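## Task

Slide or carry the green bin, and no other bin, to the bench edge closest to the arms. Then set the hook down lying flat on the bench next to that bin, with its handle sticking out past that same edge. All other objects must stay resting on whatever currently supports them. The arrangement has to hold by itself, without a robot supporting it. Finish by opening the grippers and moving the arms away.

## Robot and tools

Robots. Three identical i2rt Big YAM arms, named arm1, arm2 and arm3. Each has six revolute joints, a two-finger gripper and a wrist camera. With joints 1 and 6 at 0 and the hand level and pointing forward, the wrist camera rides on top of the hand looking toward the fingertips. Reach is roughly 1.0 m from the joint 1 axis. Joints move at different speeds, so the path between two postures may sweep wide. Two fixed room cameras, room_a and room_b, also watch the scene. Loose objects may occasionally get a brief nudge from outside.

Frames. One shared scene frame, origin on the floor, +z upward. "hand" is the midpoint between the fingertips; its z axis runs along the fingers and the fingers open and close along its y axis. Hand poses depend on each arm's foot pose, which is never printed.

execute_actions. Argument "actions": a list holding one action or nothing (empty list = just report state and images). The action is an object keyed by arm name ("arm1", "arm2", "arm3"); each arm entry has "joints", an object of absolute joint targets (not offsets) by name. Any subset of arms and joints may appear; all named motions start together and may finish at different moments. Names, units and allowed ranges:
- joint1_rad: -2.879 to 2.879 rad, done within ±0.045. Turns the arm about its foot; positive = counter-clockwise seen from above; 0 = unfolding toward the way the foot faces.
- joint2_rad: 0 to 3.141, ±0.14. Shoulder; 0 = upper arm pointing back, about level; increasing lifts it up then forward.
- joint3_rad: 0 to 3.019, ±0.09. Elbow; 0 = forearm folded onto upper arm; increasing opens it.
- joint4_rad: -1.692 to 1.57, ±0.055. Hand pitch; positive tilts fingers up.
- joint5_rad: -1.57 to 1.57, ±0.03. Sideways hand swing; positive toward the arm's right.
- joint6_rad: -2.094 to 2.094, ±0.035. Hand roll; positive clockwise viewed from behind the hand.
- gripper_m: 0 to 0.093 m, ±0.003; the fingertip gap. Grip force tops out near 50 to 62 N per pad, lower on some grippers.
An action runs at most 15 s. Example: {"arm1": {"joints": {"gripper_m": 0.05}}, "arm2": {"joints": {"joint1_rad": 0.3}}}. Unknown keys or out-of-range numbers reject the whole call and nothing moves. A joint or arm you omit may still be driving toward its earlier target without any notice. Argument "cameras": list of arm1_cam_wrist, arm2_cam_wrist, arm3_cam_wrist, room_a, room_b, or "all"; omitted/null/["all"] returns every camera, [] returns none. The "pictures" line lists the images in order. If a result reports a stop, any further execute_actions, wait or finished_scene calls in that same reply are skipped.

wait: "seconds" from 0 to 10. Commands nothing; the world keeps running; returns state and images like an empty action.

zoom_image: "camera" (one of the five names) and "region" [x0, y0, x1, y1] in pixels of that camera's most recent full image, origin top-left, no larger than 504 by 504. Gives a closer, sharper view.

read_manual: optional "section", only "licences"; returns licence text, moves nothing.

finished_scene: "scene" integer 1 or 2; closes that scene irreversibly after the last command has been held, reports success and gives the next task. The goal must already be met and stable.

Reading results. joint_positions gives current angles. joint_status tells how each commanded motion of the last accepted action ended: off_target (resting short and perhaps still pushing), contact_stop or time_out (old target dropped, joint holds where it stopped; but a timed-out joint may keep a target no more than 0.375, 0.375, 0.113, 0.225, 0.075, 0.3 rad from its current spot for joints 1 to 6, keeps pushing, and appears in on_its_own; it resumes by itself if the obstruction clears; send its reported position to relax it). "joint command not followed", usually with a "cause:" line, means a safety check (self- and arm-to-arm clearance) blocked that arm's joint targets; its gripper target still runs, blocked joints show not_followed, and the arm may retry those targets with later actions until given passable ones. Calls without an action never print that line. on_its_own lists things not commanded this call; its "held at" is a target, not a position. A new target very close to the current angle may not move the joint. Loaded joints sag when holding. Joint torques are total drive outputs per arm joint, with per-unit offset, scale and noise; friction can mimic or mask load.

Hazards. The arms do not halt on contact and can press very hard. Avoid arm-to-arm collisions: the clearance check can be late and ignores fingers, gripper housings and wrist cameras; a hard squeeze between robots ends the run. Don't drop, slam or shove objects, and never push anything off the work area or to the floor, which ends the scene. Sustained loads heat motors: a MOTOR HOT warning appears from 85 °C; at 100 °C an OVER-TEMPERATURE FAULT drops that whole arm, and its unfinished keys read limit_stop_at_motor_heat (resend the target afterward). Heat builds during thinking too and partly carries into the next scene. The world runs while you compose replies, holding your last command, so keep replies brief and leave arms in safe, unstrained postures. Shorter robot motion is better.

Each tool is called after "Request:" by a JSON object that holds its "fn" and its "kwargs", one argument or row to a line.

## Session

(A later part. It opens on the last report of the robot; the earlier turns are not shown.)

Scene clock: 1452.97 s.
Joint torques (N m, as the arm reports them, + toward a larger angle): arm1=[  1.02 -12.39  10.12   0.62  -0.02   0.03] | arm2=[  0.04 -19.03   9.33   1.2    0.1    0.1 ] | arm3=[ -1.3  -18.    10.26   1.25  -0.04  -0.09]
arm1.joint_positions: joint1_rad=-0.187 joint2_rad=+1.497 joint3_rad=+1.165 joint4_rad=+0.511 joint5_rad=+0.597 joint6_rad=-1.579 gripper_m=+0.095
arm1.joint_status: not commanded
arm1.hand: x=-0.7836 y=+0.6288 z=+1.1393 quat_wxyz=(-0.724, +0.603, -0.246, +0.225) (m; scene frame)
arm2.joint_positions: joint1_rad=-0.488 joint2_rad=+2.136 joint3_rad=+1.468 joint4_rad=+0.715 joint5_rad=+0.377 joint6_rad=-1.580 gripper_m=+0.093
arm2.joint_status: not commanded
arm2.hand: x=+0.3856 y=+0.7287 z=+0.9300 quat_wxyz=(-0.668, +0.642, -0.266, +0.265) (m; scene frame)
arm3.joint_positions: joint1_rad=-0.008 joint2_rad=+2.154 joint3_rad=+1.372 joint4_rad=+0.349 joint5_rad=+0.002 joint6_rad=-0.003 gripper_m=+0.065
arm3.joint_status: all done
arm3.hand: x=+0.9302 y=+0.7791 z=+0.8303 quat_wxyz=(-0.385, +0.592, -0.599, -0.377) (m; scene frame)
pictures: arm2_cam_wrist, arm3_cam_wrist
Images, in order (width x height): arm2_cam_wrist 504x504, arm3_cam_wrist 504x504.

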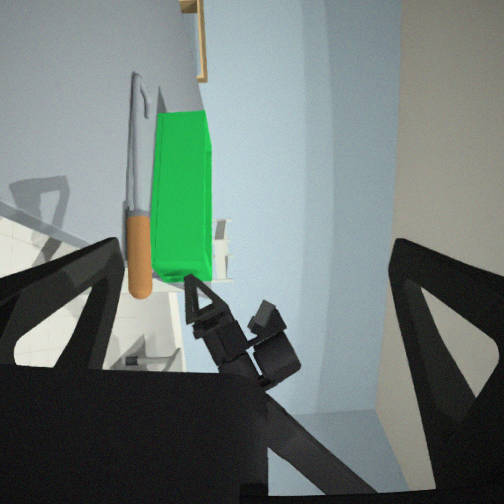

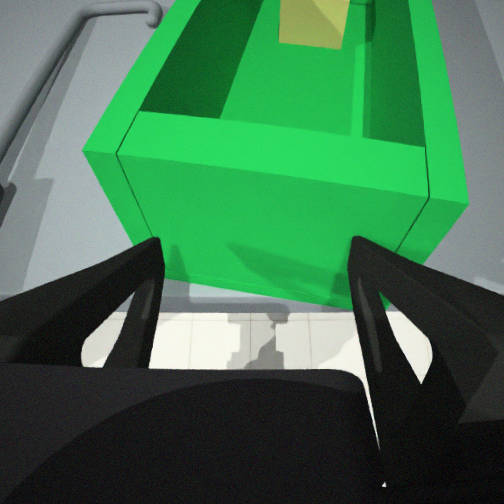

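Request:
{"fn": "execute_actions", "kwargs": {
  "actions": [
    {"arm3": {"joints": {"joint1_rad": -0.047, "joint2_rad": 2.192, "joint3_rad": 1.462}}}
  ],
  "cameras": ["arm3_cam_wrist", "arm2_cam_wrist"]
}}

Request:
{"fn": "zoom_image", "kwargs": {
  "camera": "arm2_cam_wrist",
  "region": [100, 190, 260, 320]
}}

Scene clock: 1488.83 s.
Joint torques (N m, as the arm reports them, + toward a larger angle): arm1=[  1.26 -12.6   10.11   0.6   -0.02   0.03] | arm2=[  0.02 -19.09   9.34   1.19   0.09   0.11] | arm3=[ -0.79 -18.29  10.59   1.23  -0.02  -0.09]
arm1.joint_positions: joint1_rad=-0.187 joint2_rad=+1.497 joint3_rad=+1.165 joint4_rad=+0.511 joint5_rad=+0.597 joint6_rad=-1.579 gripper_m=+0.095
arm1.joint_status: not commanded
arm1.hand: x=-0.7836 y=+0.6288 z=+1.1393 quat_wxyz=(-0.724, +0.603, -0.246, +0.225) (m; scene frame)
arm2.joint_positions: joint1_rad=-0.488 joint2_rad=+2.136 joint3_rad=+1.468 joint4_rad=+0.715 joint5_rad=+0.377 joint6_rad=-1.580 gripper_m=+0.093
arm2.joint_status: not commanded
arm2.hand: x=+0.3856 y=+0.7287 z=+0.9300 quat_wxyz=(-0.668, +0.642, -0.266, +0.265) (m; scene frame)
arm3.joint_positions: joint1_rad=-0.045 joint2_rad=+2.176 joint3_rad=+1.408 joint4_rad=+0.349 joint5_rad=+0.002 joint6_rad=-0.003 gripper_m=+0.065
arm3.joint_status: all done
arm3.hand: x=+0.9596 y=+0.7895 z=+0.8316 quat_wxyz=(-0.397, +0.578, -0.607, -0.374) (m; scene frame)
pictures: arm2_cam_wrist, arm3_cam_wrist
Images, in order (width x height): arm2_cam_wrist 504x504, arm3_cam_wrist 504x504.

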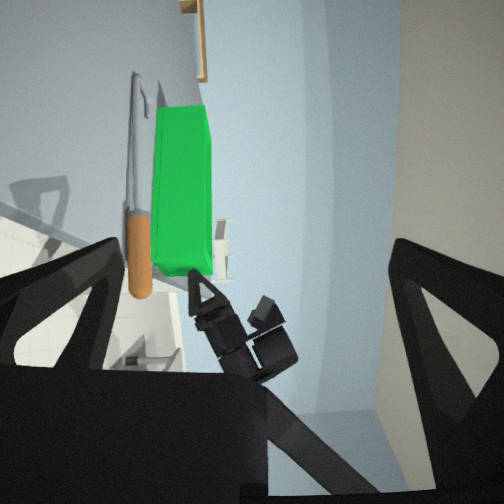

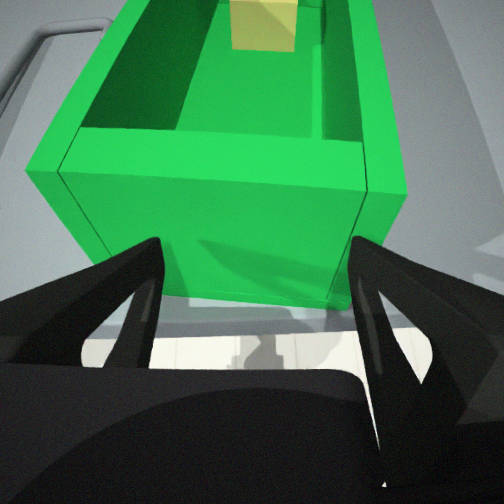

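Region (100, 190, 260, 320) of arm2_cam_wrist's 504x504 image, scaled by 3.150, with more detail than that image has; it fills the top 410 rows of this view, and the rest is white.

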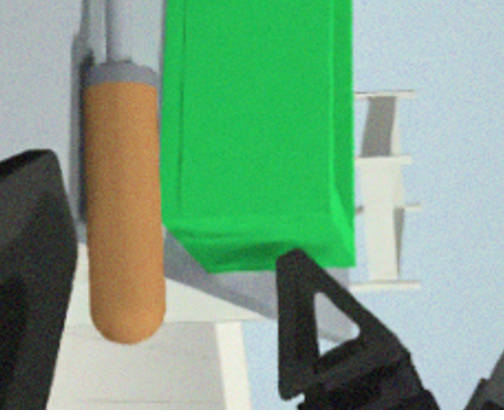

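Request:
{"fn": "zoom_image", "kwargs": {
  "camera": "arm3_cam_wrist",
  "region": [100, 220, 440, 380]
}}

Region (100, 220, 440, 380) of arm3_cam_wrist's 504x504 image, scaled by 1.482, with more detail than that image has; it fills the top 237 rows of this view, and the rest is white.

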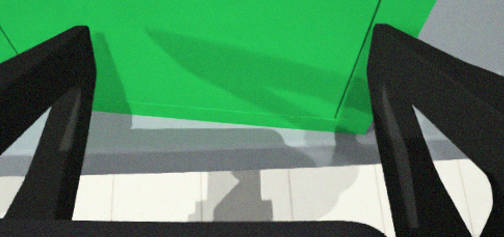

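Request:
{"fn": "execute_actions", "kwargs": {
  "actions": [
    {"arm3": {"joints": {"joint2_rad": 1.65, "joint3_rad": 0.8}}, "arm2": {"joints": {"joint2_rad": 1.7, "joint3_rad": 1.0}}}
  ]
}}

Scene clock: 1526.77 s.
Joint torques (N m, as the arm reports them, + toward a larger angle): arm1=[  1.12 -12.58  10.05   0.65  -0.01   0.02] | arm2=[ -0.11 -12.54   7.12   1.44   0.1    0.1 ] | arm3=[ -1.01 -11.03   7.04   1.24  -0.05  -0.09]
arm1.joint_positions: joint1_rad=-0.187 joint2_rad=+1.497 joint3_rad=+1.165 joint4_rad=+0.511 joint5_rad=+0.597 joint6_rad=-1.579 gripper_m=+0.095
arm1.joint_status: not commanded
arm1.hand: x=-0.7836 y=+0.6288 z=+1.1393 quat_wxyz=(-0.724, +0.603, -0.246, +0.225) (m; scene frame)
arm2.joint_positions: joint1_rad=-0.488 joint2_rad=+1.676 joint3_rad=+1.008 joint4_rad=+0.709 joint5_rad=+0.377 joint6_rad=-1.580 gripper_m=+0.093
arm2.joint_status: all done
arm2.hand: x=+0.3282 y=+0.5878 z=+1.0156 quat_wxyz=(-0.666, +0.645, -0.266, +0.265) (m; scene frame)
arm3.joint_positions: joint1_rad=-0.045 joint2_rad=+1.646 joint3_rad=+0.794 joint4_rad=+0.348 joint5_rad=+0.002 joint6_rad=-0.003 gripper_m=+0.065
arm3.joint_status: all done
arm3.hand: x=+0.9491 y=+0.5820 z=+0.8903 quat_wxyz=(-0.371, +0.594, -0.623, -0.350) (m; scene frame)
pictures: arm1_cam_wrist, arm2_cam_wrist, arm3_cam_wrist, room_a, room_b
Images, in order (width x height): arm1_cam_wrist 504x504, arm2_cam_wrist 504x504, arm3_cam_wrist 504x504, room_a 504x504, room_b 504x504.

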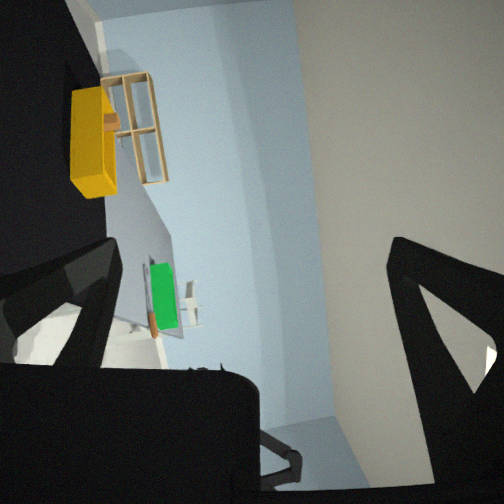

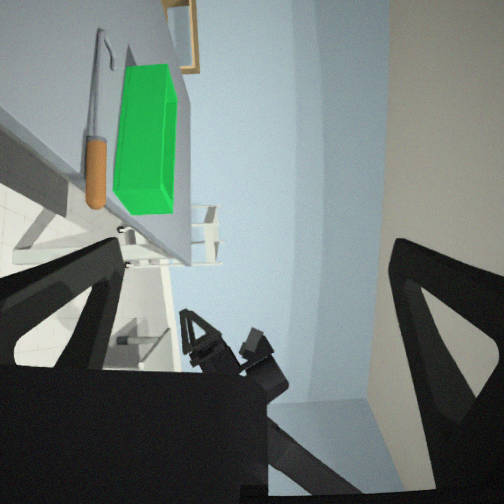

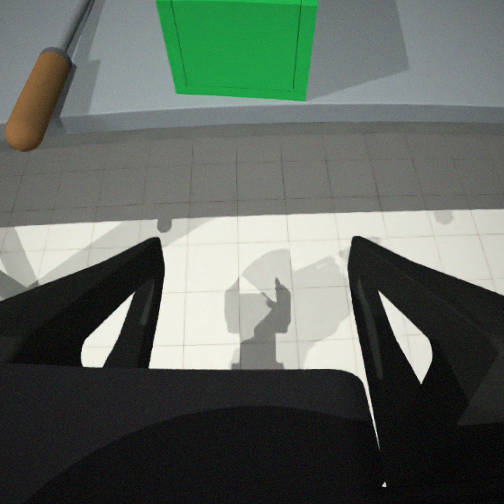

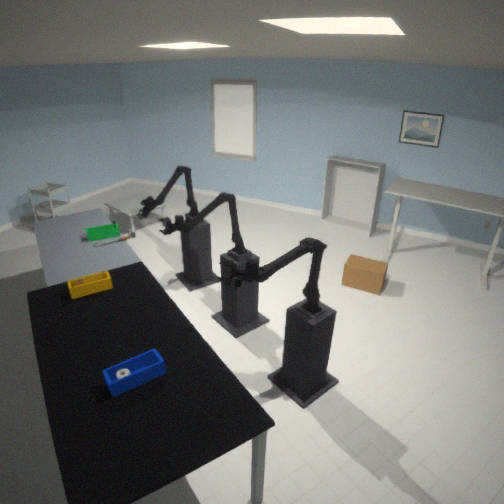

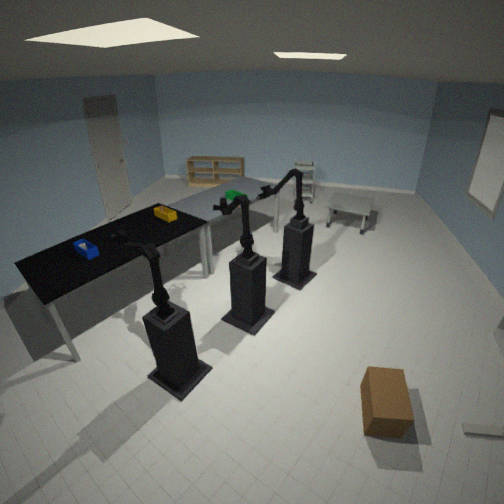

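Request:
{"fn": "zoom_image", "kwargs": {
  "camera": "arm3_cam_wrist",
  "region": [0, 0, 400, 170]
}}

Request:
{"fn": "zoom_image", "kwargs": {
  "camera": "arm2_cam_wrist",
  "region": [40, 10, 240, 250]
}}

Region (0, 0, 400, 170) of arm3_cam_wrist's 504x504 image, scaled by 1.260, with more detail than that image has; it fills the top 214 rows of this view, and the rest is white.

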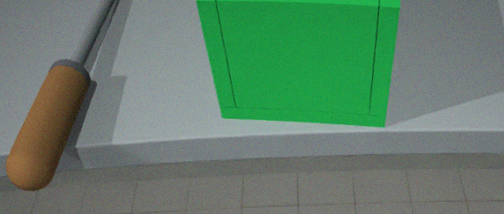

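Region (40, 10, 240, 250) of arm2_cam_wrist's 504x504 image, scaled by 2.100, with more detail than that image has.

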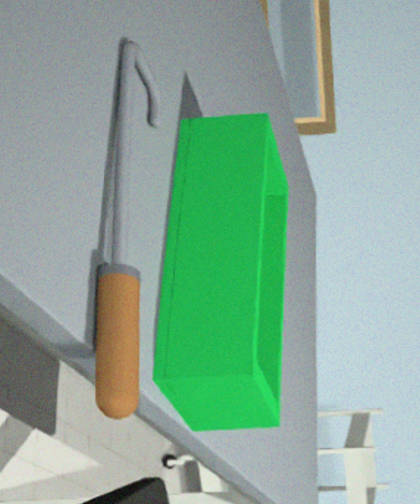

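Request:
{"fn": "finished_scene", "kwargs": {
  "scene": 2
}}

The scene is finished: the task was done.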